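# Place cable runway end onto bracket between lugs

## Task

Set the runway's far end firmly onto the bracket so it lies between the lugs, then open the gripper and move the arms away. It counts only if the runway stays there on its own, with no robot supporting it.

## Robot and tools

Setup: four identical i2rt Big YAM arms named arm1, arm2, arm3 and arm4. Each has six revolute joints, a two-finger gripper and a wrist camera (arm1_cam_wrist to arm4_cam_wrist). Two fixed room cameras, cam_high and cam_low, watch the scene. Loose objects may now and then get a brief shove from outside. Knocking anything out of the work area or onto the floor fails the task.

Frames: one shared scene frame, origin on the floor, +z up. The hand point is midway between the fingertips. The hand's z axis runs along the fingers and its y axis is the direction the fingers open and close. Each arm's foot has its own real pose, never printed. With joints 1 and 6 at 0 and the hand level and pointing forward, the wrist camera rides above the hand looking at the fingertips. Reach is roughly 1.0 m from the joint1 axis. Calibration lines (K, distortion, T_world_to_cam in metres, pos_world) are given per camera; room cameras may be off by up to about 2.3 degrees and 9 mm, and wrist camera poses also inherit errors from the reported joint angles.

execute_actions(actions, cameras): actions is a list holding either one action or nothing. An empty list only returns state and images. An action is an object keyed by arm name; under each arm, "joints" maps joint names to absolute targets (not offsets). Arm joints are in radians, the gripper in metres:
- joint1_rad -2.879 to 2.879 (tolerance 0.045): spins the arm about its foot, positive is counter-clockwise seen from above, 0 faces the way the foot faces.
- joint2_rad 0 to 3.141 (0.14): shoulder; 0 has the upper arm pointing back about level, increasing raises it then swings it forward.
- joint3_rad 0 to 3.019 (0.09): elbow; 0 is folded, larger opens it.
- joint4_rad -1.692 to 1.57 (0.055): hand pitch, positive tips fingers up.
- joint5_rad -1.57 to 1.57 (0.03): sideways hand swing, positive to the arm's right.
- joint6_rad -2.094 to 2.094 (0.035): hand roll, positive clockwise viewed from behind the hand.
- gripper_m 0 to 0.093 (0.003): fingertip gap. Grip force tops out near 50 to 62 N per pad, lower on some grippers.
You may name any subset of joints and arms; everything in one action starts together and may finish at different times. No action runs past 15 s. Joints move at different speeds, so the hand can sweep a wide path between postures. An unknown key or out-of-range number rejects the whole call and nothing moves. cameras is a list of camera names or "all"; omitted, null or ["all"] gives every camera, [] gives none, and a bad name rejects the call. Images come from the end of the call, ordered as the "pictures" line lists them.

wait(seconds): 0 to 10 s, commands nothing and returns state and images like an empty action.
zoom_image(camera, region): region is [x0, y0, x1, y1] in pixels of that camera's latest full image, origin top-left, at most 504 by 504; gives a sharper crop.
read_manual(section): only "licences"; returns URDF licence text, moves nothing.
finished_scene(scene): pass the current scene's integer. It is final, runs after the robot has held the last command, and reports success. The goal must already hold and keep holding. Answering without any tool call ends everything.

Reading results: joint_positions gives each joint's measured value. joint_status tells how each commanded motion ended: "off_target" (stopped short and may still push), "contact_stop" or "time_out" (gave up the target and holds where it rests, though a timed-out joint may keep a target within 0.375, 0.375, 0.113, 0.225, 0.075, 0.3 rad for joints 1 to 6 and keep pushing; on_its_own then names it). "joint command not followed", usually with a "cause:" line, means a self- and inter-arm collision check blocked that arm's joint targets; the gripper part still runs, blocked joints read "not_followed", and the arm may retry those targets on later actions until you send acceptable ones. on_its_own covers anything you did not command; "held at" is the held target, not the position. To relieve a pushing joint, send it its reported position. A target very near the current position may produce no motion. A joint supporting a load sags.

Cautions: joints or arms left out of an action may still be driving toward old targets. The arms do not stop on contact and can push hard. A hard press between two robots fails and ends the run; a hard hit may too. Nothing in the state reports robot-to-robot contact, and the collision check ignores fingers, gripper housings and wrist cameras and can react too late. Objects touching robots are fine. Arms do not wait for one another. Holding loads or pushing heats motors: a MOTOR HOT line appears from 85 °C; at 100 °C an OVER-TEMPERATURE FAULT drops that arm and its gripper until cooled, and its unfinished keys read "limit_stop_at_motor_heat" (resend those targets). Some heat carries into later scenes. The simulation keeps running while you compose replies and the robot holds the last command. Avoid drops, slipping, slamming and heavy pushing; finish with grippers open and arms clear of the runway.

Each tool is called by a JSON object that holds its "api" and its "payload".

## Session

{"api": "execute_actions", "payload": {"actions": []}}

Scene clock: 0.00 s.
arm1.joint_positions: joint1_rad=+0.388 joint2_rad=+0.613 joint3_rad=+1.463 joint4_rad=-1.472 joint5_rad=-0.109 joint6_rad=-0.418 gripper_m=+0.095
arm1.joint_status: not commanded
arm1.hand: x=-1.0624 y=-0.2831 z=+1.3792 quat_wxyz=(-0.320, +0.806, -0.379, -0.324) (m; scene frame)
arm2.joint_positions: joint1_rad=-0.203 joint2_rad=+0.499 joint3_rad=+1.312 joint4_rad=-1.313 joint5_rad=-0.169 joint6_rad=-0.378 gripper_m=+0.094
arm2.joint_status: not commanded
arm2.hand: x=-0.3376 y=+0.3274 z=+1.3064 quat_wxyz=(-0.276, -0.563, -0.646, +0.436) (m; scene frame)
arm3.joint_positions: joint1_rad=-0.184 joint2_rad=+0.592 joint3_rad=+1.332 joint4_rad=-1.450 joint5_rad=-0.167 joint6_rad=-0.494 gripper_m=+0.095
arm3.joint_status: not commanded
arm3.hand: x=+0.6027 y=-0.3247 z=+1.3404 quat_wxyz=(-0.328, +0.782, -0.460, -0.264) (m; scene frame)
arm4.joint_positions: joint1_rad=+0.298 joint2_rad=+0.502 joint3_rad=+1.328 joint4_rad=-1.216 joint5_rad=-0.013 joint6_rad=-0.460 gripper_m=+0.094
arm4.joint_status: not commanded
arm4.hand: x=+1.2958 y=+0.3076 z=+1.3301 quat_wxyz=(-0.375, -0.303, -0.772, +0.414) (m; scene frame)
pictures: arm1_cam_wrist, arm2_cam_wrist, arm3_cam_wrist, arm4_cam_wrist, cam_high, cam_low
Images, in order (width x height): arm1_cam_wrist 504x504, arm2_cam_wrist 504x504, arm3_cam_wrist 504x504, arm4_cam_wrist 504x504, cam_high 504x504, cam_low 504x504.

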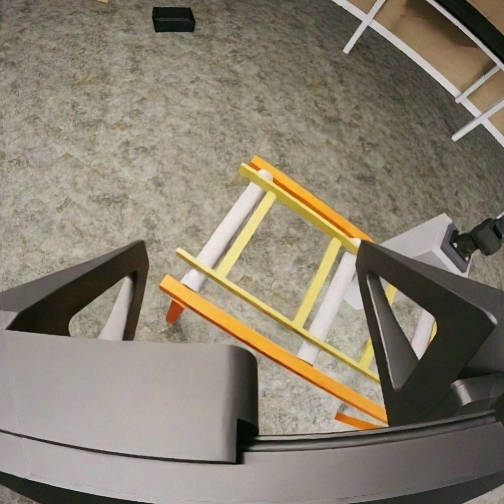

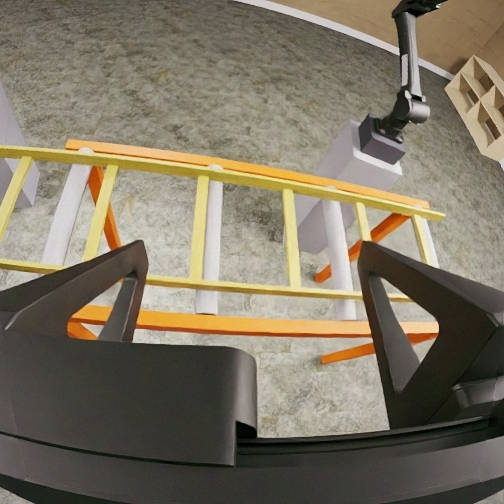

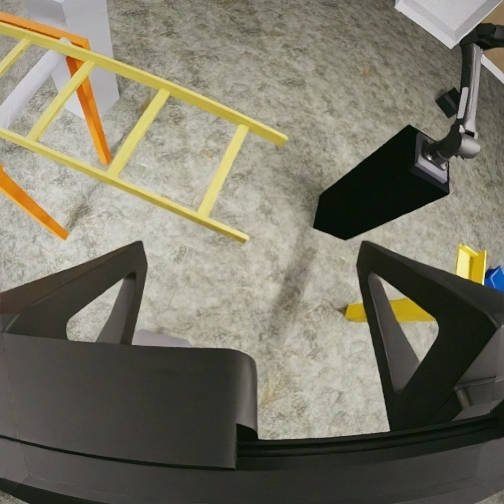

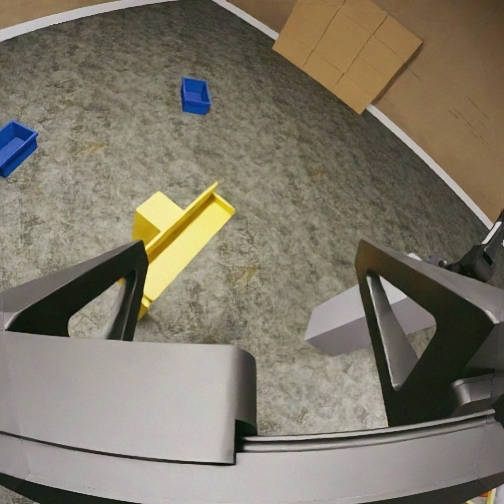

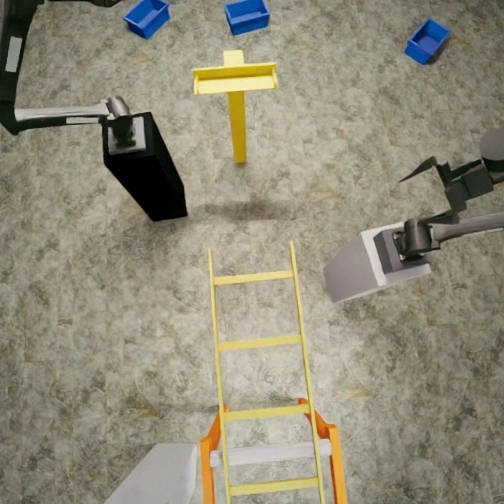

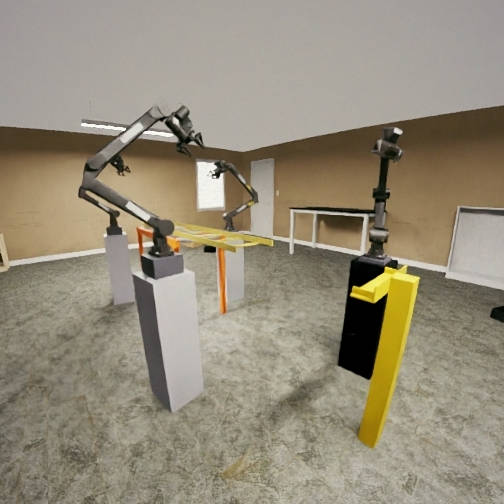

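{"api": "execute_actions", "payload": {"actions": [{"arm3":{"joints":{"joint1_rad":0.606,"joint2_rad":1.838,"joint3_rad":1.563,"joint4_rad":-1.296,"joint5_rad":0,"joint6_rad":-0.853}},"arm4":{"joints":{"joint1_rad":-0.625,"joint2_rad":1.825,"joint3_rad":1.763,"joint4_rad":-1.509,"joint5_rad":0,"joint6_rad":-0.576}}}], "cameras": ["arm3_cam_wrist","arm4_cam_wrist","cam_high","cam_low"]}}

{"api": "zoom_image", "payload": {"camera": "cam_low", "region": [130,130,430,330]}}

Scene clock: 43.40 s.
arm1.joint_positions: joint1_rad=+0.388 joint2_rad=+0.613 joint3_rad=+1.463 joint4_rad=-1.472 joint5_rad=-0.109 joint6_rad=-0.418 gripper_m=+0.095
arm1.joint_status: not commanded
arm1.hand: x=-1.0624 y=-0.2831 z=+1.3792 quat_wxyz=(-0.320, +0.806, -0.379, -0.324) (m; scene frame)
arm2.joint_positions: joint1_rad=-0.203 joint2_rad=+0.499 joint3_rad=+1.312 joint4_rad=-1.313 joint5_rad=-0.169 joint6_rad=-0.378 gripper_m=+0.094
arm2.joint_status: not commanded
arm2.hand: x=-0.3376 y=+0.3274 z=+1.3064 quat_wxyz=(-0.276, -0.563, -0.646, +0.436) (m; scene frame)
arm3.joint_positions: joint1_rad=+0.613 joint2_rad=+1.829 joint3_rad=+1.554 joint4_rad=-1.295 joint5_rad=-0.001 joint6_rad=-0.843 gripper_m=+0.095
arm3.joint_status: all done
arm3.hand: x=+0.2512 y=-0.1282 z=+0.9701 quat_wxyz=(+0.001, +1.000, +0.001, +0.003) (m; scene frame)
arm4.joint_positions: joint1_rad=-0.635 joint2_rad=+1.838 joint3_rad=+1.743 joint4_rad=-1.498 joint5_rad=+0.001 joint6_rad=-0.561 gripper_m=+0.094
arm4.joint_status: all done
arm4.hand: x=+0.9114 y=+0.0320 z=+0.9691 quat_wxyz=(+0.002, -0.714, -0.700, -0.008) (m; scene frame)
pictures: arm3_cam_wrist, arm4_cam_wrist, cam_high, cam_low
camera_calibration (this result's frames):
arm3_cam_wrist: T_world_to_cam=[[0.000431403, 0.999996, 0.00273518, 0.124867], [0.802273, -0.00197889, 0.596955, -0.782026], [0.596958, 0.00193683, -0.80227, 0.750037], [0, 0, 0, 1]] pos_world=[0.179604, -0.127867, 1.06823]
arm4_cam_wrist: T_world_to_cam=[[-0.998996, 0.0433594, -0.0112322, 0.919855], [0.0278544, 0.797788, 0.602295, -0.627932], [0.0350761, 0.601377, -0.798195, 0.847145], [0, 0, 0, 1]] pos_world=[0.906708, -0.0483811, 1.06472]
Images, in order (width x height): arm3_cam_wrist 504x504, arm4_cam_wrist 504x504, cam_high 504x504, cam_low 504x504.

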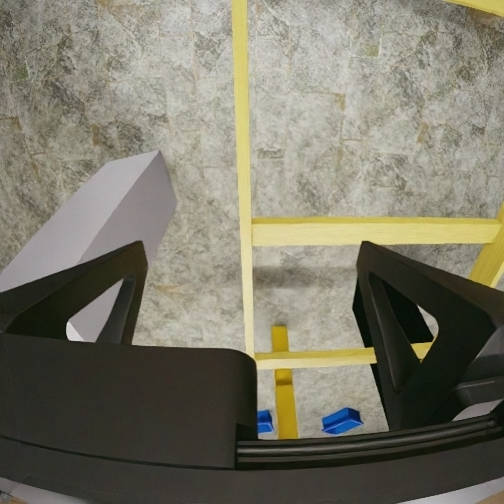

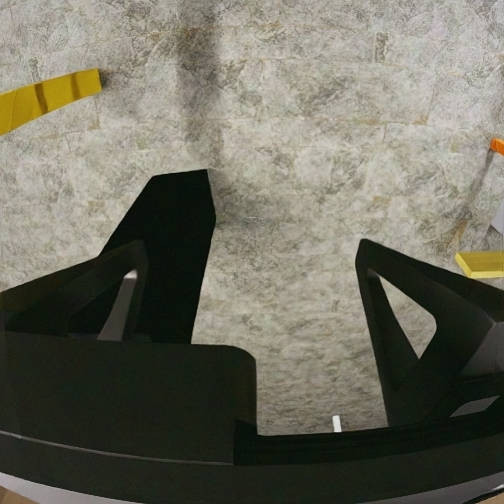

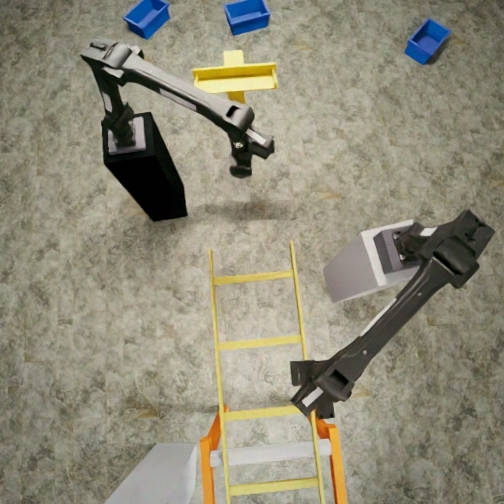

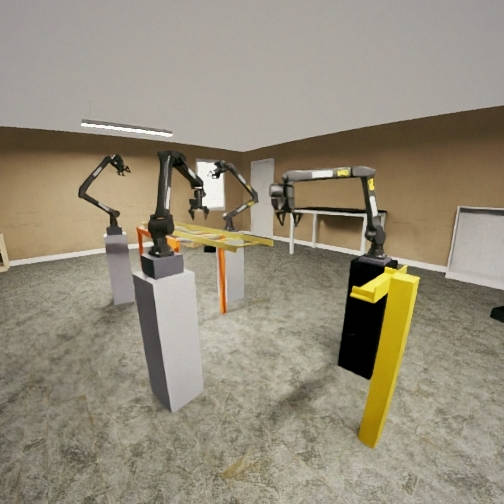

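Region (130, 130, 430, 330) of cam_low's 504x504 image, scaled by 1.680, with more detail than that image has.

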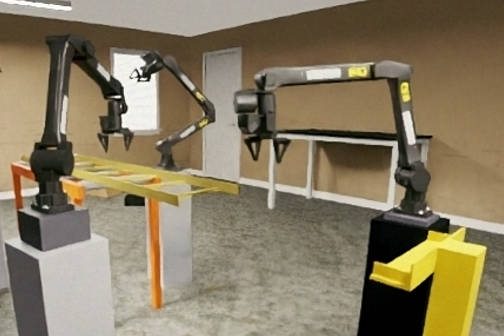

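{"api": "execute_actions", "payload": {"actions": [{"arm3":{"joints":{"joint2_rad":2.0,"joint3_rad":1.372,"joint4_rad":-0.945}}}], "cameras": []}}

{"api": "execute_actions", "payload": {"actions": [{"arm3":{"joints":{"gripper_m":0}}}], "cameras": ["arm3_cam_wrist","cam_low"]}}

Scene clock: 50.90 s.
arm1.joint_positions: joint1_rad=+0.388 joint2_rad=+0.613 joint3_rad=+1.463 joint4_rad=-1.472 joint5_rad=-0.109 joint6_rad=-0.418 gripper_m=+0.095
arm1.joint_status: not commanded
arm1.hand: x=-1.0624 y=-0.2831 z=+1.3792 quat_wxyz=(-0.320, +0.806, -0.379, -0.324) (m; scene frame)
arm2.joint_positions: joint1_rad=-0.203 joint2_rad=+0.499 joint3_rad=+1.312 joint4_rad=-1.313 joint5_rad=-0.169 joint6_rad=-0.378 gripper_m=+0.094
arm2.joint_status: not commanded
arm2.hand: x=-0.3376 y=+0.3274 z=+1.3064 quat_wxyz=(-0.276, -0.563, -0.646, +0.436) (m; scene frame)
arm3.joint_positions: joint1_rad=+0.613 joint2_rad=+2.009 joint3_rad=+1.358 joint4_rad=-0.955 joint5_rad=-0.001 joint6_rad=-0.843 gripper_m=+0.095
arm3.joint_status: all done
arm3.hand: x=+0.2608 y=-0.1382 z=+0.8077 quat_wxyz=(+0.015, +1.000, +0.001, +0.015) (m; scene frame)
arm4.joint_positions: joint1_rad=-0.635 joint2_rad=+1.838 joint3_rad=+1.743 joint4_rad=-1.498 joint5_rad=+0.001 joint6_rad=-0.561 gripper_m=+0.094
arm4.joint_status: not commanded
arm4.hand: x=+0.9114 y=+0.0320 z=+0.9691 quat_wxyz=(+0.002, -0.714, -0.700, -0.008) (m; scene frame)
pictures: none
No camera images: the call's "cameras" was empty. Leave "cameras" out to get every camera's image.

Scene clock: 51.63 s.
arm1.joint_positions: joint1_rad=+0.388 joint2_rad=+0.613 joint3_rad=+1.463 joint4_rad=-1.472 joint5_rad=-0.109 joint6_rad=-0.418 gripper_m=+0.095
arm1.joint_status: not commanded
arm1.hand: x=-1.0624 y=-0.2831 z=+1.3792 quat_wxyz=(-0.320, +0.806, -0.379, -0.324) (m; scene frame)
arm2.joint_positions: joint1_rad=-0.203 joint2_rad=+0.499 joint3_rad=+1.312 joint4_rad=-1.313 joint5_rad=-0.169 joint6_rad=-0.378 gripper_m=+0.094
arm2.joint_status: not commanded
arm2.hand: x=-0.3376 y=+0.3274 z=+1.3064 quat_wxyz=(-0.276, -0.563, -0.646, +0.436) (m; scene frame)
arm3.joint_positions: joint1_rad=+0.607 joint2_rad=+2.009 joint3_rad=+1.358 joint4_rad=-0.937 joint5_rad=+0.005 joint6_rad=-0.859 gripper_m=+0.009
arm3.joint_status: gripper_m off_target (ended at +0.009, target +0.000)
arm3.hand: x=+0.2610 y=-0.1322 z=+0.8076 quat_wxyz=(+0.007, +1.000, +0.006, +0.011) (m; scene frame)
arm4.joint_positions: joint1_rad=-0.635 joint2_rad=+1.838 joint3_rad=+1.743 joint4_rad=-1.498 joint5_rad=+0.001 joint6_rad=-0.561 gripper_m=+0.094
arm4.joint_status: not commanded
arm4.hand: x=+0.9114 y=+0.0320 z=+0.9691 quat_wxyz=(+0.002, -0.714, -0.700, -0.008) (m; scene frame)
pictures: arm3_cam_wrist, cam_low
camera_calibration (this result's frames):
arm3_cam_wrist: T_world_to_cam=[[-0.00985228, 0.999922, -0.0076873, 0.140449], [0.792205, 0.0124962, 0.610128, -0.699032], [0.610176, -0.0000787715, -0.792266, 0.602029], [0, 0, 0, 1]] pos_world=[0.187816, -0.131655, 0.904546]
Images, in order (width x height): arm3_cam_wrist 504x504, cam_low 504x504.

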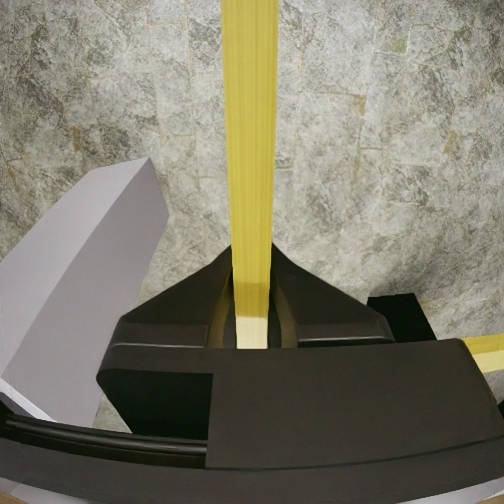

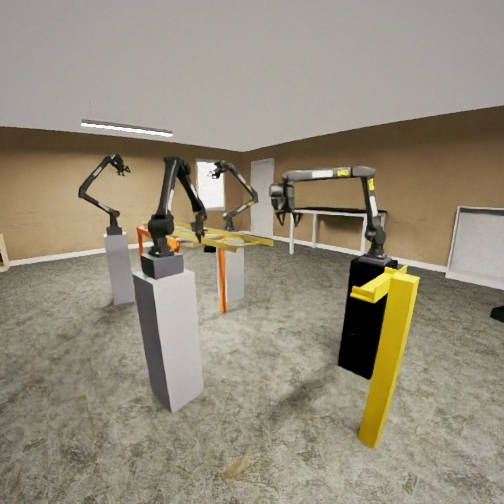

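{"api": "execute_actions", "payload": {"actions": [{"arm3":{"joints":{"joint1_rad":0.426,"joint2_rad":1.857,"joint3_rad":1.142,"joint4_rad":-0.844,"joint6_rad":-1.033}}}], "cameras": ["cam_high"]}}

{"api": "execute_actions", "payload": {"actions": [{"arm3":{"joints":{"joint1_rad":0.207,"joint2_rad":1.765,"joint3_rad":0.997,"joint4_rad":-0.791,"joint6_rad":-1.252}}}], "cameras": []}}

{"api": "execute_actions", "payload": {"actions": [{"arm3":{"joints":{"joint1_rad":-0.049,"joint2_rad":1.722,"joint3_rad":0.94,"joint4_rad":-0.771,"joint6_rad":-1.508}}}]}}

Scene clock: 66.40 s.
arm1.joint_positions: joint1_rad=+0.388 joint2_rad=+0.613 joint3_rad=+1.463 joint4_rad=-1.472 joint5_rad=-0.109 joint6_rad=-0.418 gripper_m=+0.095
arm1.joint_status: not commanded
arm1.hand: x=-1.0624 y=-0.2831 z=+1.3792 quat_wxyz=(-0.320, +0.806, -0.379, -0.324) (m; scene frame)
arm2.joint_positions: joint1_rad=-0.203 joint2_rad=+0.499 joint3_rad=+1.312 joint4_rad=-1.313 joint5_rad=-0.169 joint6_rad=-0.378 gripper_m=+0.094
arm2.joint_status: not commanded
arm2.hand: x=-0.3376 y=+0.3274 z=+1.3064 quat_wxyz=(-0.276, -0.563, -0.646, +0.436) (m; scene frame)
arm3.joint_positions: joint1_rad=+0.421 joint2_rad=+1.868 joint3_rad=+1.112 joint4_rad=-0.825 joint5_rad=+0.010 joint6_rad=-1.050 gripper_m=+0.009
arm3.joint_status: all done
arm3.hand: x=+0.3795 y=-0.1327 z=+0.8061 quat_wxyz=(+0.003, +1.000, +0.009, +0.010) (m; scene frame)
arm4.joint_positions: joint1_rad=-0.635 joint2_rad=+1.838 joint3_rad=+1.743 joint4_rad=-1.498 joint5_rad=+0.001 joint6_rad=-0.561 gripper_m=+0.094
arm4.joint_status: not commanded
arm4.hand: x=+0.9114 y=+0.0320 z=+0.9691 quat_wxyz=(+0.002, -0.714, -0.700, -0.008) (m; scene frame)
pictures: cam_high
Images, in order (width x height): cam_high 504x504.

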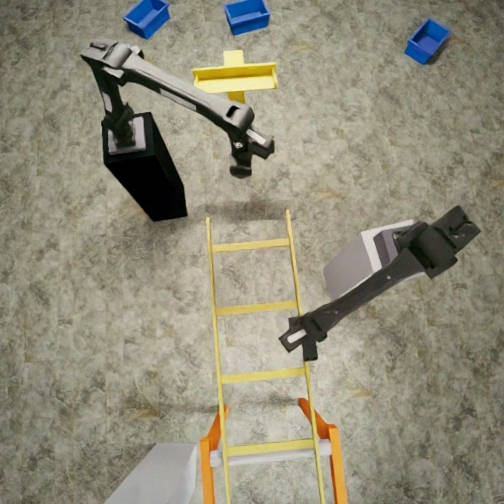

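Scene clock: 68.07 s.
arm1.joint_positions: joint1_rad=+0.388 joint2_rad=+0.613 joint3_rad=+1.463 joint4_rad=-1.472 joint5_rad=-0.109 joint6_rad=-0.418 gripper_m=+0.095
arm1.joint_status: not commanded
arm1.hand: x=-1.0624 y=-0.2831 z=+1.3792 quat_wxyz=(-0.320, +0.806, -0.379, -0.324) (m; scene frame)
arm2.joint_positions: joint1_rad=-0.203 joint2_rad=+0.499 joint3_rad=+1.312 joint4_rad=-1.313 joint5_rad=-0.169 joint6_rad=-0.378 gripper_m=+0.094
arm2.joint_status: not commanded
arm2.hand: x=-0.3376 y=+0.3274 z=+1.3064 quat_wxyz=(-0.276, -0.563, -0.646, +0.436) (m; scene frame)
arm3.joint_positions: joint1_rad=+0.210 joint2_rad=+1.790 joint3_rad=+0.979 joint4_rad=-0.776 joint5_rad=+0.006 joint6_rad=-1.261 gripper_m=+0.009
arm3.joint_status: all done
arm3.hand: x=+0.4836 y=-0.1331 z=+0.8047 quat_wxyz=(+0.008, +1.000, +0.009, +0.009) (m; scene frame)
arm4.joint_positions: joint1_rad=-0.635 joint2_rad=+1.838 joint3_rad=+1.743 joint4_rad=-1.498 joint5_rad=+0.001 joint6_rad=-0.561 gripper_m=+0.094
arm4.joint_status: not commanded
arm4.hand: x=+0.9114 y=+0.0320 z=+0.9691 quat_wxyz=(+0.002, -0.714, -0.700, -0.008) (m; scene frame)
pictures: none
No camera images: the call's "cameras" was empty. Leave "cameras" out to get every camera's image.

Scene clock: 69.83 s.
arm1.joint_positions: joint1_rad=+0.388 joint2_rad=+0.613 joint3_rad=+1.463 joint4_rad=-1.472 joint5_rad=-0.109 joint6_rad=-0.418 gripper_m=+0.095
arm1.joint_status: not commanded
arm1.hand: x=-1.0624 y=-0.2831 z=+1.3792 quat_wxyz=(-0.320, +0.806, -0.379, -0.324) (m; scene frame)
arm2.joint_positions: joint1_rad=-0.203 joint2_rad=+0.499 joint3_rad=+1.312 joint4_rad=-1.313 joint5_rad=-0.169 joint6_rad=-0.378 gripper_m=+0.094
arm2.joint_status: not commanded
arm2.hand: x=-0.3376 y=+0.3274 z=+1.3064 quat_wxyz=(-0.276, -0.563, -0.646, +0.436) (m; scene frame)
arm3.joint_positions: joint1_rad=-0.042 joint2_rad=+1.766 joint3_rad=+0.916 joint4_rad=-0.757 joint5_rad=+0.003 joint6_rad=-1.506 gripper_m=+0.009
arm3.joint_status: all done
arm3.hand: x=+0.5910 y=-0.1362 z=+0.7990 quat_wxyz=(+0.019, +1.000, +0.005, +0.006) (m; scene frame)
arm4.joint_positions: joint1_rad=-0.635 joint2_rad=+1.838 joint3_rad=+1.743 joint4_rad=-1.498 joint5_rad=+0.001 joint6_rad=-0.561 gripper_m=+0.094
arm4.joint_status: not commanded
arm4.hand: x=+0.9114 y=+0.0320 z=+0.9691 quat_wxyz=(+0.002, -0.714, -0.700, -0.008) (m; scene frame)
pictures: arm1_cam_wrist, arm2_cam_wrist, arm3_cam_wrist, arm4_cam_wrist, cam_high, cam_low
camera_calibration (this result's frames):
arm3_cam_wrist: T_world_to_cam=[[-0.00731576, 0.999421, -0.0332326, 0.166465], [0.798158, 0.0258566, 0.601893, -0.950294], [0.602404, -0.0221215, -0.797885, 0.399953], [0, 0, 0, 1]] pos_world=[0.518769, -0.13295, 0.896623]
arm4_cam_wrist: T_world_to_cam=[[-0.998996, 0.0433594, -0.0112322, 0.919855], [0.0278544, 0.797788, 0.602295, -0.627932], [0.0350761, 0.601377, -0.798195, 0.847145], [0, 0, 0, 1]] pos_world=[0.906708, -0.0483811, 1.06472]
Images, in order (width x height): arm1_cam_wrist 504x504, arm2_cam_wrist 504x504, arm3_cam_wrist 504x504, arm4_cam_wrist 504x504, cam_high 504x504, cam_low 504x504.

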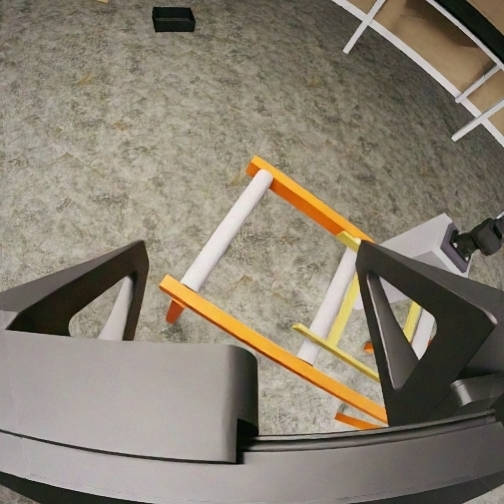

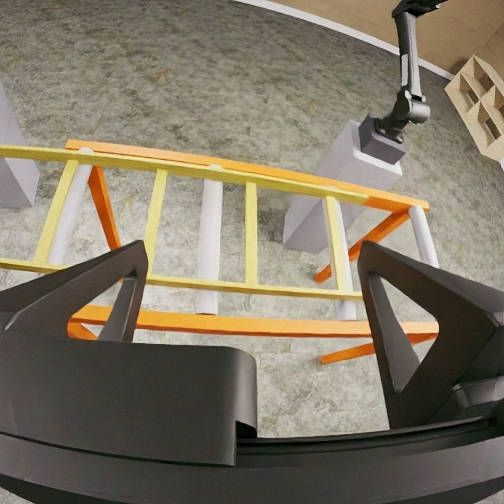

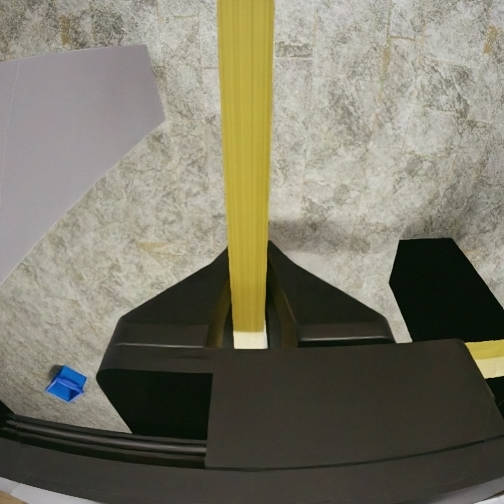

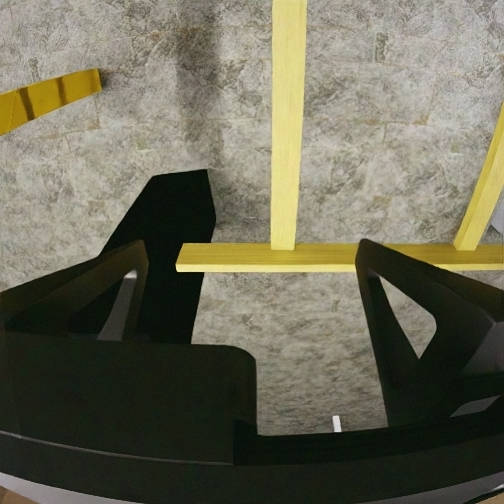

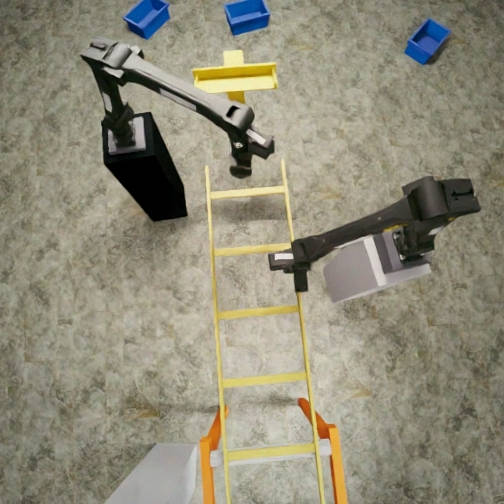

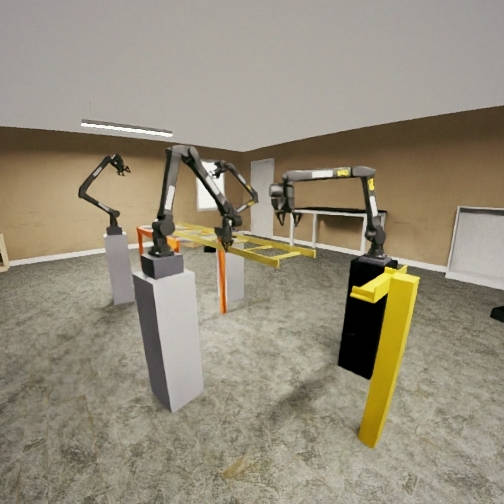

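{"api": "execute_actions", "payload": {"actions": [{"arm4":{"joints":{"joint1_rad":-0.655,"joint2_rad":2.005,"joint3_rad":1.575,"joint4_rad":-1.121,"joint6_rad":-0.62}}}], "cameras": ["arm4_cam_wrist"]}}

{"api": "execute_actions", "payload": {"actions": [{"arm4":{"joints":{"gripper_m":0}}}], "cameras": ["arm4_cam_wrist","cam_low"]}}

{"api": "zoom_image", "payload": {"camera": "cam_low", "region": [220,200,430,320]}}

Scene clock: 78.73 s.
arm1.joint_positions: joint1_rad=+0.388 joint2_rad=+0.613 joint3_rad=+1.463 joint4_rad=-1.472 joint5_rad=-0.109 joint6_rad=-0.418 gripper_m=+0.095
arm1.joint_status: not commanded
arm1.hand: x=-1.0624 y=-0.2831 z=+1.3792 quat_wxyz=(-0.320, +0.806, -0.379, -0.324) (m; scene frame)
arm2.joint_positions: joint1_rad=-0.203 joint2_rad=+0.499 joint3_rad=+1.312 joint4_rad=-1.313 joint5_rad=-0.169 joint6_rad=-0.378 gripper_m=+0.094
arm2.joint_status: not commanded
arm2.hand: x=-0.3376 y=+0.3274 z=+1.3064 quat_wxyz=(-0.276, -0.563, -0.646, +0.436) (m; scene frame)
arm3.joint_positions: joint1_rad=-0.042 joint2_rad=+1.766 joint3_rad=+0.916 joint4_rad=-0.757 joint5_rad=+0.003 joint6_rad=-1.506 gripper_m=+0.009
arm3.joint_status: not commanded
arm3.hand: x=+0.5910 y=-0.1362 z=+0.7990 quat_wxyz=(+0.019, +1.000, +0.005, +0.006) (m; scene frame)
arm4.joint_positions: joint1_rad=-0.646 joint2_rad=+2.034 joint3_rad=+1.554 joint4_rad=-1.133 joint5_rad=+0.001 joint6_rad=-0.605 gripper_m=+0.094
arm4.joint_status: all done
arm4.hand: x=+0.8952 y=+0.0192 z=+0.7909 quat_wxyz=(+0.004, -0.703, -0.711, -0.017) (m; scene frame)
pictures: arm4_cam_wrist
camera_calibration (this result's frames):
arm4_cam_wrist: T_world_to_cam=[[-0.999699, 0.010834, -0.0219963, 0.911977], [-0.00495692, 0.789269, 0.614028, -0.489689], [0.0240134, 0.613952, -0.788978, 0.715565], [0, 0, 0, 1]] pos_world=[0.892092, -0.0627065, 0.885308]
Images, in order (width x height): arm4_cam_wrist 504x504.

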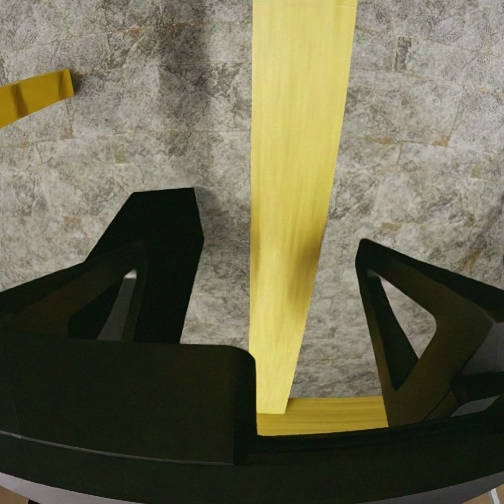

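Scene clock: 79.50 s.
arm1.joint_positions: joint1_rad=+0.388 joint2_rad=+0.613 joint3_rad=+1.463 joint4_rad=-1.472 joint5_rad=-0.109 joint6_rad=-0.418 gripper_m=+0.095
arm1.joint_status: not commanded
arm1.hand: x=-1.0624 y=-0.2831 z=+1.3792 quat_wxyz=(-0.320, +0.806, -0.379, -0.324) (m; scene frame)
arm2.joint_positions: joint1_rad=-0.203 joint2_rad=+0.499 joint3_rad=+1.312 joint4_rad=-1.313 joint5_rad=-0.169 joint6_rad=-0.378 gripper_m=+0.094
arm2.joint_status: not commanded
arm2.hand: x=-0.3376 y=+0.3274 z=+1.3064 quat_wxyz=(-0.276, -0.563, -0.646, +0.436) (m; scene frame)
arm3.joint_positions: joint1_rad=-0.050 joint2_rad=+1.765 joint3_rad=+0.916 joint4_rad=-0.758 joint5_rad=+0.005 joint6_rad=-1.514 gripper_m=+0.009
arm3.joint_status: not commanded
arm3.hand: x=+0.5944 y=-0.1361 z=+0.7992 quat_wxyz=(+0.020, +1.000, +0.005, +0.007) (m; scene frame)
arm4.joint_positions: joint1_rad=-0.657 joint2_rad=+2.033 joint3_rad=+1.554 joint4_rad=-1.113 joint5_rad=+0.005 joint6_rad=-0.608 gripper_m=+0.024
arm4.joint_status: gripper_m off_target (ended at +0.024, target +0.000)
arm4.hand: x=+0.8863 y=+0.0194 z=+0.7910 quat_wxyz=(+0.004, -0.706, -0.708, -0.007) (m; scene frame)
pictures: arm4_cam_wrist, cam_low
camera_calibration (this result's frames):
arm4_cam_wrist: T_world_to_cam=[[-0.999801, 0.01852, -0.00738257, 0.891489], [0.0103241, 0.797701, 0.602965, -0.49493], [0.017056, 0.602769, -0.797734, 0.729026], [0, 0, 0, 1]] pos_world=[0.883987, -0.0611382, 0.886575]
Images, in order (width x height): arm4_cam_wrist 504x504, cam_low 504x504.

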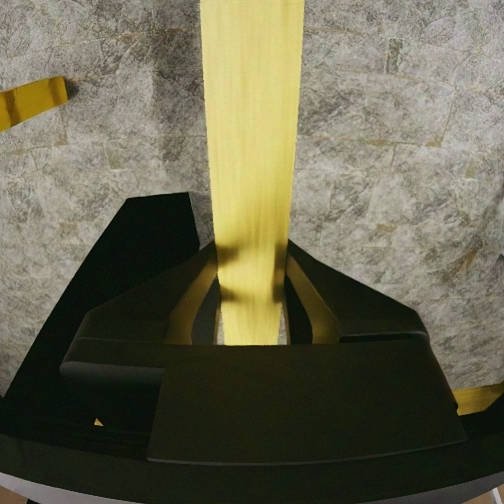

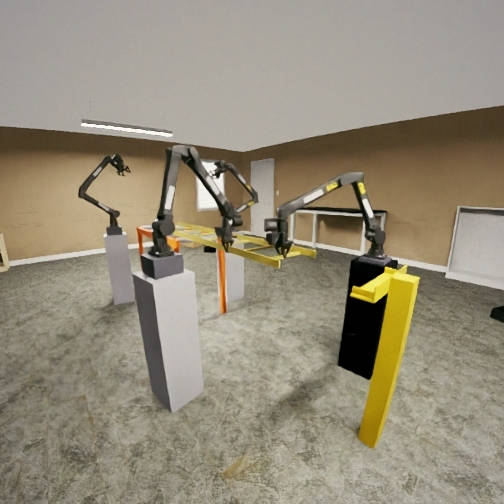

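Region (220, 200, 430, 320) of cam_low's 504x504 image, scaled by 2.400, with more detail than that image has; it fills the top 288 rows of this view, and the rest is white.

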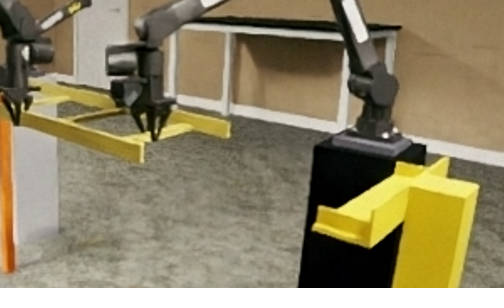

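{"api": "execute_actions", "payload": {"actions": [{"arm3":{"joints":{"gripper_m":0.07}},"arm4":{"joints":{"joint2_rad":1.97,"joint3_rad":1.59}}}], "cameras": []}}

{"api": "execute_actions", "payload": {"actions": [{"arm3":{"joints":{"joint2_rad":1.45,"joint3_rad":1.08,"joint4_rad":-1.2}}}], "cameras": []}}

{"api": "execute_actions", "payload": {"actions": [{"arm3":{"joints":{"joint2_rad":0.8}},"arm4":{"joints":{"joint1_rad":-0.484,"joint2_rad":1.83,"joint3_rad":1.385,"joint4_rad":-1.072,"joint6_rad":-0.435}}}], "cameras": ["cam_low"]}}

{"api": "execute_actions", "payload": {"actions": [{"arm4":{"joints":{"joint1_rad":-0.26,"joint2_rad":1.73,"joint3_rad":1.265,"joint4_rad":-1.031,"joint6_rad":-0.211}}}], "cameras": ["cam_low","cam_high","arm4_cam_wrist"]}}

Scene clock: 94.00 s.
arm1.joint_positions: joint1_rad=+0.388 joint2_rad=+0.613 joint3_rad=+1.463 joint4_rad=-1.472 joint5_rad=-0.109 joint6_rad=-0.418 gripper_m=+0.095
arm1.joint_status: not commanded
arm1.hand: x=-1.0624 y=-0.2831 z=+1.3792 quat_wxyz=(-0.320, +0.806, -0.379, -0.324) (m; scene frame)
arm2.joint_positions: joint1_rad=-0.203 joint2_rad=+0.499 joint3_rad=+1.312 joint4_rad=-1.313 joint5_rad=-0.169 joint6_rad=-0.378 gripper_m=+0.094
arm2.joint_status: not commanded
arm2.hand: x=-0.3376 y=+0.3274 z=+1.3064 quat_wxyz=(-0.276, -0.563, -0.646, +0.436) (m; scene frame)
arm3.joint_positions: joint1_rad=-0.050 joint2_rad=+1.727 joint3_rad=+0.916 joint4_rad=-0.762 joint5_rad=+0.004 joint6_rad=-1.514 gripper_m=+0.070
arm3.joint_status: all done
arm3.hand: x=+0.5938 y=-0.1307 z=+0.8141 quat_wxyz=(+0.002, +1.000, +0.005, +0.006) (m; scene frame)
arm4.joint_positions: joint1_rad=-0.656 joint2_rad=+2.033 joint3_rad=+1.554 joint4_rad=-1.113 joint5_rad=+0.005 joint6_rad=-0.608 gripper_m=+0.024
arm4.joint_status: all done
arm4.hand: x=+0.8869 y=+0.0189 z=+0.7910 quat_wxyz=(+0.004, -0.705, -0.709, -0.007) (m; scene frame)
pictures: none
No camera images: the call's "cameras" was empty. Leave "cameras" out to get every camera's image.

Scene clock: 95.23 s.
arm1.joint_positions: joint1_rad=+0.388 joint2_rad=+0.613 joint3_rad=+1.463 joint4_rad=-1.472 joint5_rad=-0.109 joint6_rad=-0.418 gripper_m=+0.095
arm1.joint_status: not commanded
arm1.hand: x=-1.0624 y=-0.2831 z=+1.3792 quat_wxyz=(-0.320, +0.806, -0.379, -0.324) (m; scene frame)
arm2.joint_positions: joint1_rad=-0.203 joint2_rad=+0.499 joint3_rad=+1.312 joint4_rad=-1.313 joint5_rad=-0.169 joint6_rad=-0.378 gripper_m=+0.094
arm2.joint_status: not commanded
arm2.hand: x=-0.3376 y=+0.3274 z=+1.3064 quat_wxyz=(-0.276, -0.563, -0.646, +0.436) (m; scene frame)
arm3.joint_positions: joint1_rad=-0.050 joint2_rad=+1.432 joint3_rad=+1.061 joint4_rad=-1.190 joint5_rad=+0.004 joint6_rad=-1.514 gripper_m=+0.070
arm3.joint_status: all done
arm3.hand: x=+0.5936 y=-0.1452 z=+0.9735 quat_wxyz=(-0.004, +1.000, +0.005, +0.005) (m; scene frame)
arm4.joint_positions: joint1_rad=-0.656 joint2_rad=+2.033 joint3_rad=+1.554 joint4_rad=-1.113 joint5_rad=+0.005 joint6_rad=-0.608 gripper_m=+0.024
arm4.joint_status: not commanded
arm4.hand: x=+0.8869 y=+0.0189 z=+0.7910 quat_wxyz=(+0.004, -0.705, -0.709, -0.007) (m; scene frame)
pictures: none
No camera images: the call's "cameras" was empty. Leave "cameras" out to get every camera's image.

Scene clock: 96.97 s.
arm1.joint_positions: joint1_rad=+0.388 joint2_rad=+0.613 joint3_rad=+1.463 joint4_rad=-1.472 joint5_rad=-0.109 joint6_rad=-0.418 gripper_m=+0.095
arm1.joint_status: not commanded
arm1.hand: x=-1.0624 y=-0.2831 z=+1.3792 quat_wxyz=(-0.320, +0.806, -0.379, -0.324) (m; scene frame)
arm2.joint_positions: joint1_rad=-0.203 joint2_rad=+0.499 joint3_rad=+1.312 joint4_rad=-1.313 joint5_rad=-0.169 joint6_rad=-0.378 gripper_m=+0.094
arm2.joint_status: not commanded
arm2.hand: x=-0.3376 y=+0.3274 z=+1.3064 quat_wxyz=(-0.276, -0.563, -0.646, +0.436) (m; scene frame)
arm3.joint_positions: joint1_rad=-0.050 joint2_rad=+0.789 joint3_rad=+1.061 joint4_rad=-1.191 joint5_rad=+0.004 joint6_rad=-1.514 gripper_m=+0.070
arm3.joint_status: all done
arm3.hand: x=+0.5971 y=-0.2193 z=+1.1976 quat_wxyz=(-0.319, +0.948, +0.005, -0.015) (m; scene frame)
arm4.joint_positions: joint1_rad=-0.480 joint2_rad=+1.910 joint3_rad=+1.324 joint4_rad=-1.053 joint5_rad=+0.001 joint6_rad=-0.452 gripper_m=+0.024
arm4.joint_status: all done
arm4.hand: x=+1.0065 y=+0.0329 z=+0.7818 quat_wxyz=(+0.012, -0.698, -0.716, -0.028) (m; scene frame)
pictures: cam_low
Images, in order (width x height): cam_low 504x504.

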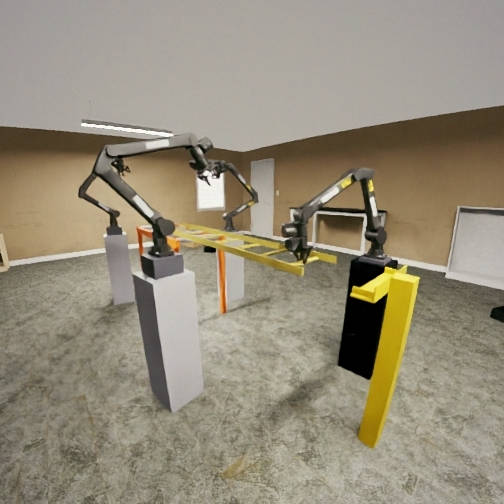

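Scene clock: 98.83 s.
arm1.joint_positions: joint1_rad=+0.388 joint2_rad=+0.613 joint3_rad=+1.463 joint4_rad=-1.472 joint5_rad=-0.109 joint6_rad=-0.418 gripper_m=+0.095
arm1.joint_status: not commanded
arm1.hand: x=-1.0624 y=-0.2831 z=+1.3792 quat_wxyz=(-0.320, +0.806, -0.379, -0.324) (m; scene frame)
arm2.joint_positions: joint1_rad=-0.203 joint2_rad=+0.499 joint3_rad=+1.312 joint4_rad=-1.313 joint5_rad=-0.169 joint6_rad=-0.378 gripper_m=+0.094
arm2.joint_status: not commanded
arm2.hand: x=-0.3376 y=+0.3274 z=+1.3064 quat_wxyz=(-0.276, -0.563, -0.646, +0.436) (m; scene frame)
arm3.joint_positions: joint1_rad=-0.050 joint2_rad=+0.789 joint3_rad=+1.061 joint4_rad=-1.191 joint5_rad=+0.004 joint6_rad=-1.514 gripper_m=+0.070
arm3.joint_status: not commanded
arm3.hand: x=+0.5971 y=-0.2193 z=+1.1976 quat_wxyz=(-0.319, +0.948, +0.005, -0.015) (m; scene frame)
arm4.joint_positions: joint1_rad=-0.260 joint2_rad=+1.841 joint3_rad=+1.204 joint4_rad=-1.013 joint5_rad=+0.001 joint6_rad=-0.234 gripper_m=+0.024
arm4.joint_status: all done
arm4.hand: x=+1.1214 y=+0.0346 z=+0.7775 quat_wxyz=(+0.021, -0.697, -0.716, -0.030) (m; scene frame)
pictures: arm4_cam_wrist, cam_high, cam_low
camera_calibration (this result's frames):
arm4_cam_wrist: T_world_to_cam=[[-0.999878, -0.00325927, -0.0152898, 1.1331], [-0.0123851, 0.761966, 0.647499, -0.509201], [0.00953989, 0.647609, -0.761913, 0.684107], [0, 0, 0, 1]] pos_world=[1.12013, -0.0513473, 0.868262]
Images, in order (width x height): arm4_cam_wrist 504x504, cam_high 504x504, cam_low 504x504.

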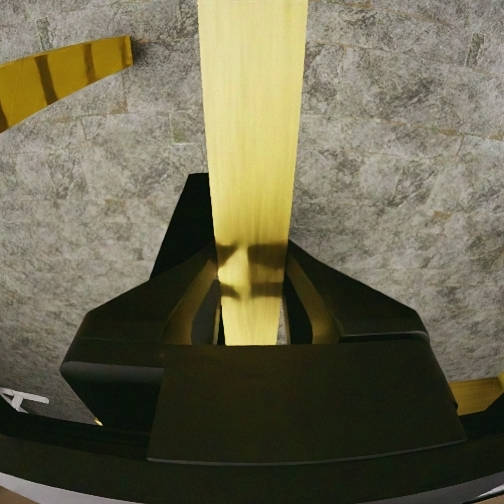

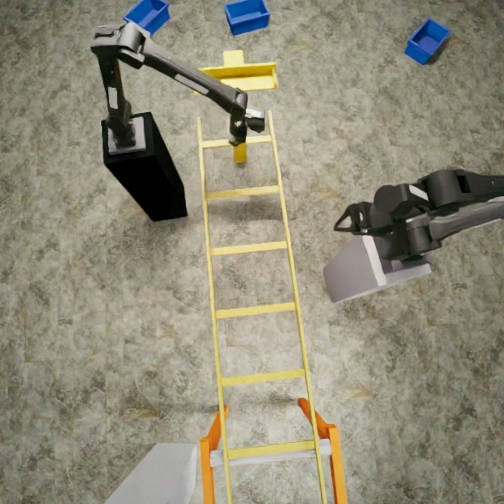

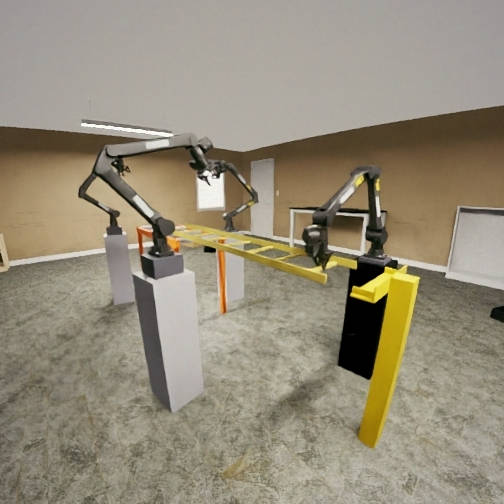

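{"api": "execute_actions", "payload": {"actions": [{"arm4":{"joints":{"joint1_rad":-0.08,"joint2_rad":1.6,"joint3_rad":1.265,"joint4_rad":-0.996,"joint6_rad":-0.03}}}], "cameras": ["cam_low","cam_high"]}}

{"api": "zoom_image", "payload": {"camera": "cam_high", "region": [170,40,310,160]}}

{"api": "zoom_image", "payload": {"camera": "cam_low", "region": [290,220,430,320]}}

Scene clock: 107.17 s.
arm1.joint_positions: joint1_rad=+0.388 joint2_rad=+0.613 joint3_rad=+1.463 joint4_rad=-1.472 joint5_rad=-0.109 joint6_rad=-0.418 gripper_m=+0.095
arm1.joint_status: not commanded
arm1.hand: x=-1.0624 y=-0.2831 z=+1.3792 quat_wxyz=(-0.320, +0.806, -0.379, -0.324) (m; scene frame)
arm2.joint_positions: joint1_rad=-0.203 joint2_rad=+0.499 joint3_rad=+1.312 joint4_rad=-1.313 joint5_rad=-0.169 joint6_rad=-0.378 gripper_m=+0.094
arm2.joint_status: not commanded
arm2.hand: x=-0.3376 y=+0.3274 z=+1.3064 quat_wxyz=(-0.276, -0.563, -0.646, +0.436) (m; scene frame)
arm3.joint_positions: joint1_rad=-0.050 joint2_rad=+0.789 joint3_rad=+1.061 joint4_rad=-1.191 joint5_rad=+0.004 joint6_rad=-1.514 gripper_m=+0.070
arm3.joint_status: not commanded
arm3.hand: x=+0.5971 y=-0.2193 z=+1.1976 quat_wxyz=(-0.319, +0.948, +0.005, -0.015) (m; scene frame)
arm4.joint_positions: joint1_rad=-0.081 joint2_rad=+1.755 joint3_rad=+1.176 joint4_rad=-1.000 joint5_rad=-0.002 joint6_rad=-0.042 gripper_m=+0.024
arm4.joint_status: joint2_rad time_out (moved -0.086 of -0.241); the others done
arm4.on_its_own: joint2_rad reads +1.755 and still pushes toward +1.600 since a time_out
arm4.hand: x=+1.2067 y=+0.0249 z=+0.8078 quat_wxyz=(+0.002, -0.702, -0.712, +0.000) (m; scene frame)
pictures: cam_high, cam_low
Images, in order (width x height): cam_high 504x504, cam_low 504x504.

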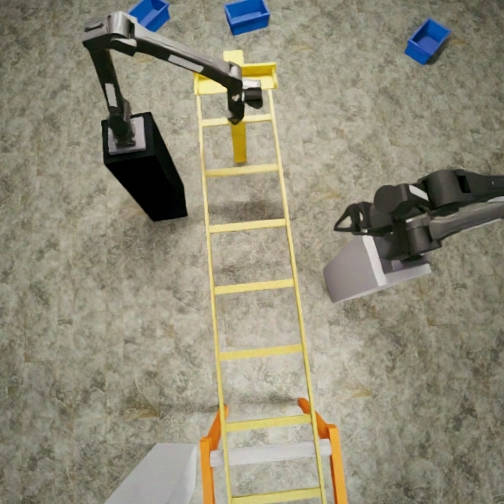

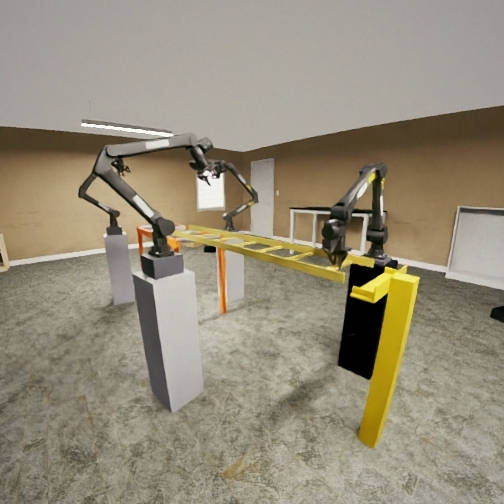

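Region (170, 40, 310, 160) of cam_high's 504x504 image, scaled by 3.600, with more detail than that image has; it fills the top 432 rows of this view, and the rest is white.

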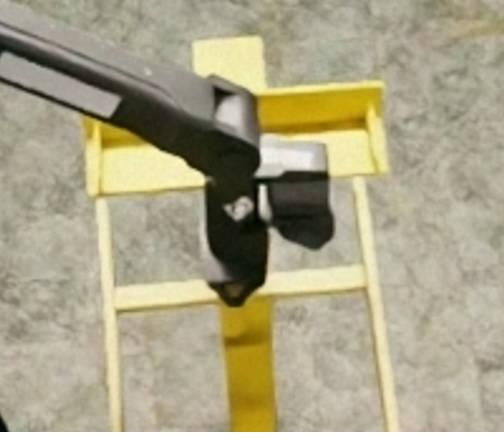

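Region (290, 220, 430, 320) of cam_low's 504x504 image, scaled by 3.600, with more detail than that image has; it fills the top 360 rows of this view, and the rest is white.

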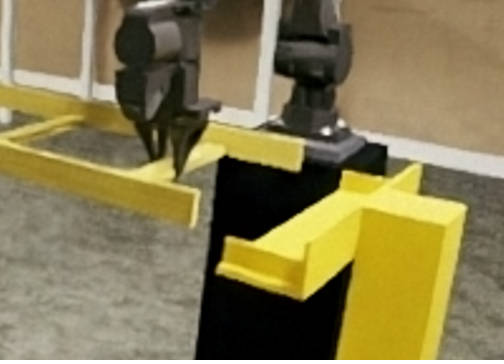

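{"api": "execute_actions", "payload": {"actions": [{"arm4":{"joints":{"joint1_rad":-0.04,"joint3_rad":1.35,"joint4_rad":-1.05,"joint6_rad":0}}}], "cameras": ["cam_low","cam_high"]}}

{"api": "zoom_image", "payload": {"camera": "cam_high", "region": [170,40,310,160]}}

{"api": "zoom_image", "payload": {"camera": "cam_low", "region": [290,220,430,320]}}

Scene clock: 118.00 s.
arm1.joint_positions: joint1_rad=+0.388 joint2_rad=+0.613 joint3_rad=+1.463 joint4_rad=-1.472 joint5_rad=-0.109 joint6_rad=-0.418 gripper_m=+0.095
arm1.joint_status: not commanded
arm1.hand: x=-1.0624 y=-0.2831 z=+1.3792 quat_wxyz=(-0.320, +0.806, -0.379, -0.324) (m; scene frame)
arm2.joint_positions: joint1_rad=-0.203 joint2_rad=+0.499 joint3_rad=+1.312 joint4_rad=-1.313 joint5_rad=-0.169 joint6_rad=-0.378 gripper_m=+0.094
arm2.joint_status: not commanded
arm2.hand: x=-0.3376 y=+0.3274 z=+1.3064 quat_wxyz=(-0.276, -0.563, -0.646, +0.436) (m; scene frame)
arm3.joint_positions: joint1_rad=-0.050 joint2_rad=+0.789 joint3_rad=+1.061 joint4_rad=-1.191 joint5_rad=+0.004 joint6_rad=-1.514 gripper_m=+0.070
arm3.joint_status: not commanded
arm3.hand: x=+0.5971 y=-0.2193 z=+1.1976 quat_wxyz=(-0.319, +0.948, +0.005, -0.015) (m; scene frame)
arm4.joint_positions: joint1_rad=-0.040 joint2_rad=+1.755 joint3_rad=+1.176 joint4_rad=-1.020 joint5_rad=-0.003 joint6_rad=-0.010 gripper_m=+0.024
arm4.joint_status: joint3_rad time_out (moved +0.000 of +0.174); the others done
arm4.on_its_own: joint2_rad reads +1.755 and still pushes toward +1.600 since a time_out; joint3_rad reads +1.176 and still pushes toward +1.288 since a time_out
arm4.hand: x=+1.2261 y=+0.0296 z=+0.8077 quat_wxyz=(+0.008, -0.699, -0.715, -0.008) (m; scene frame)
pictures: cam_high, cam_low
Images, in order (width x height): cam_high 504x504, cam_low 504x504.

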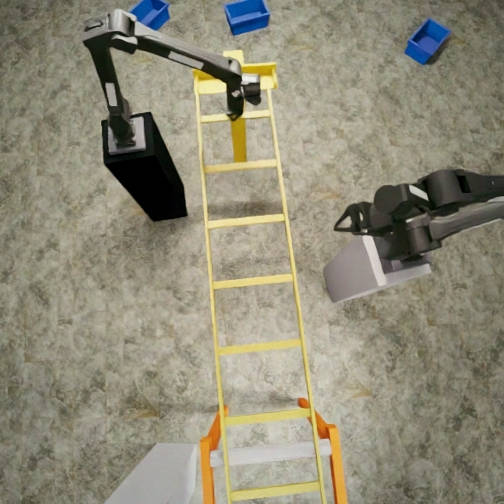

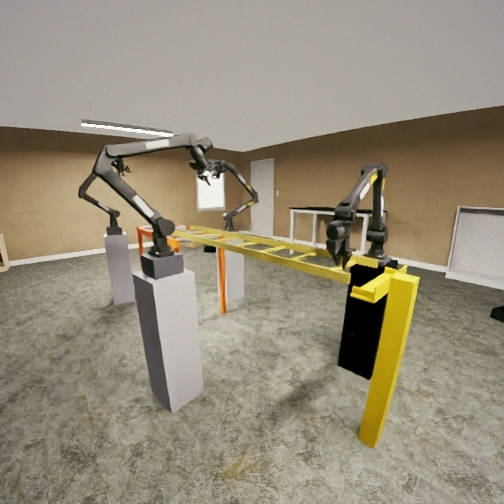

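Region (170, 40, 310, 160) of cam_high's 504x504 image, scaled by 3.600, with more detail than that image has; it fills the top 432 rows of this view, and the rest is white.

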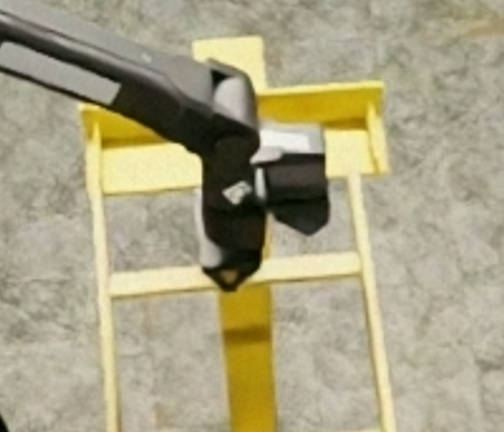

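Region (290, 220, 430, 320) of cam_low's 504x504 image, scaled by 3.600, with more detail than that image has; it fills the top 360 rows of this view, and the rest is white.

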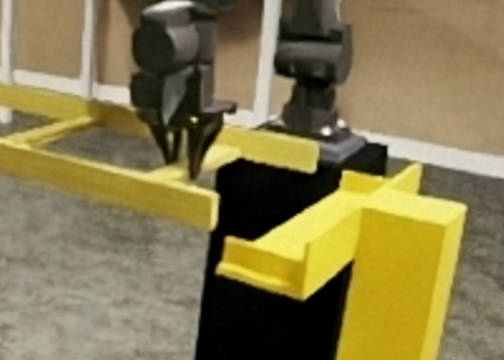

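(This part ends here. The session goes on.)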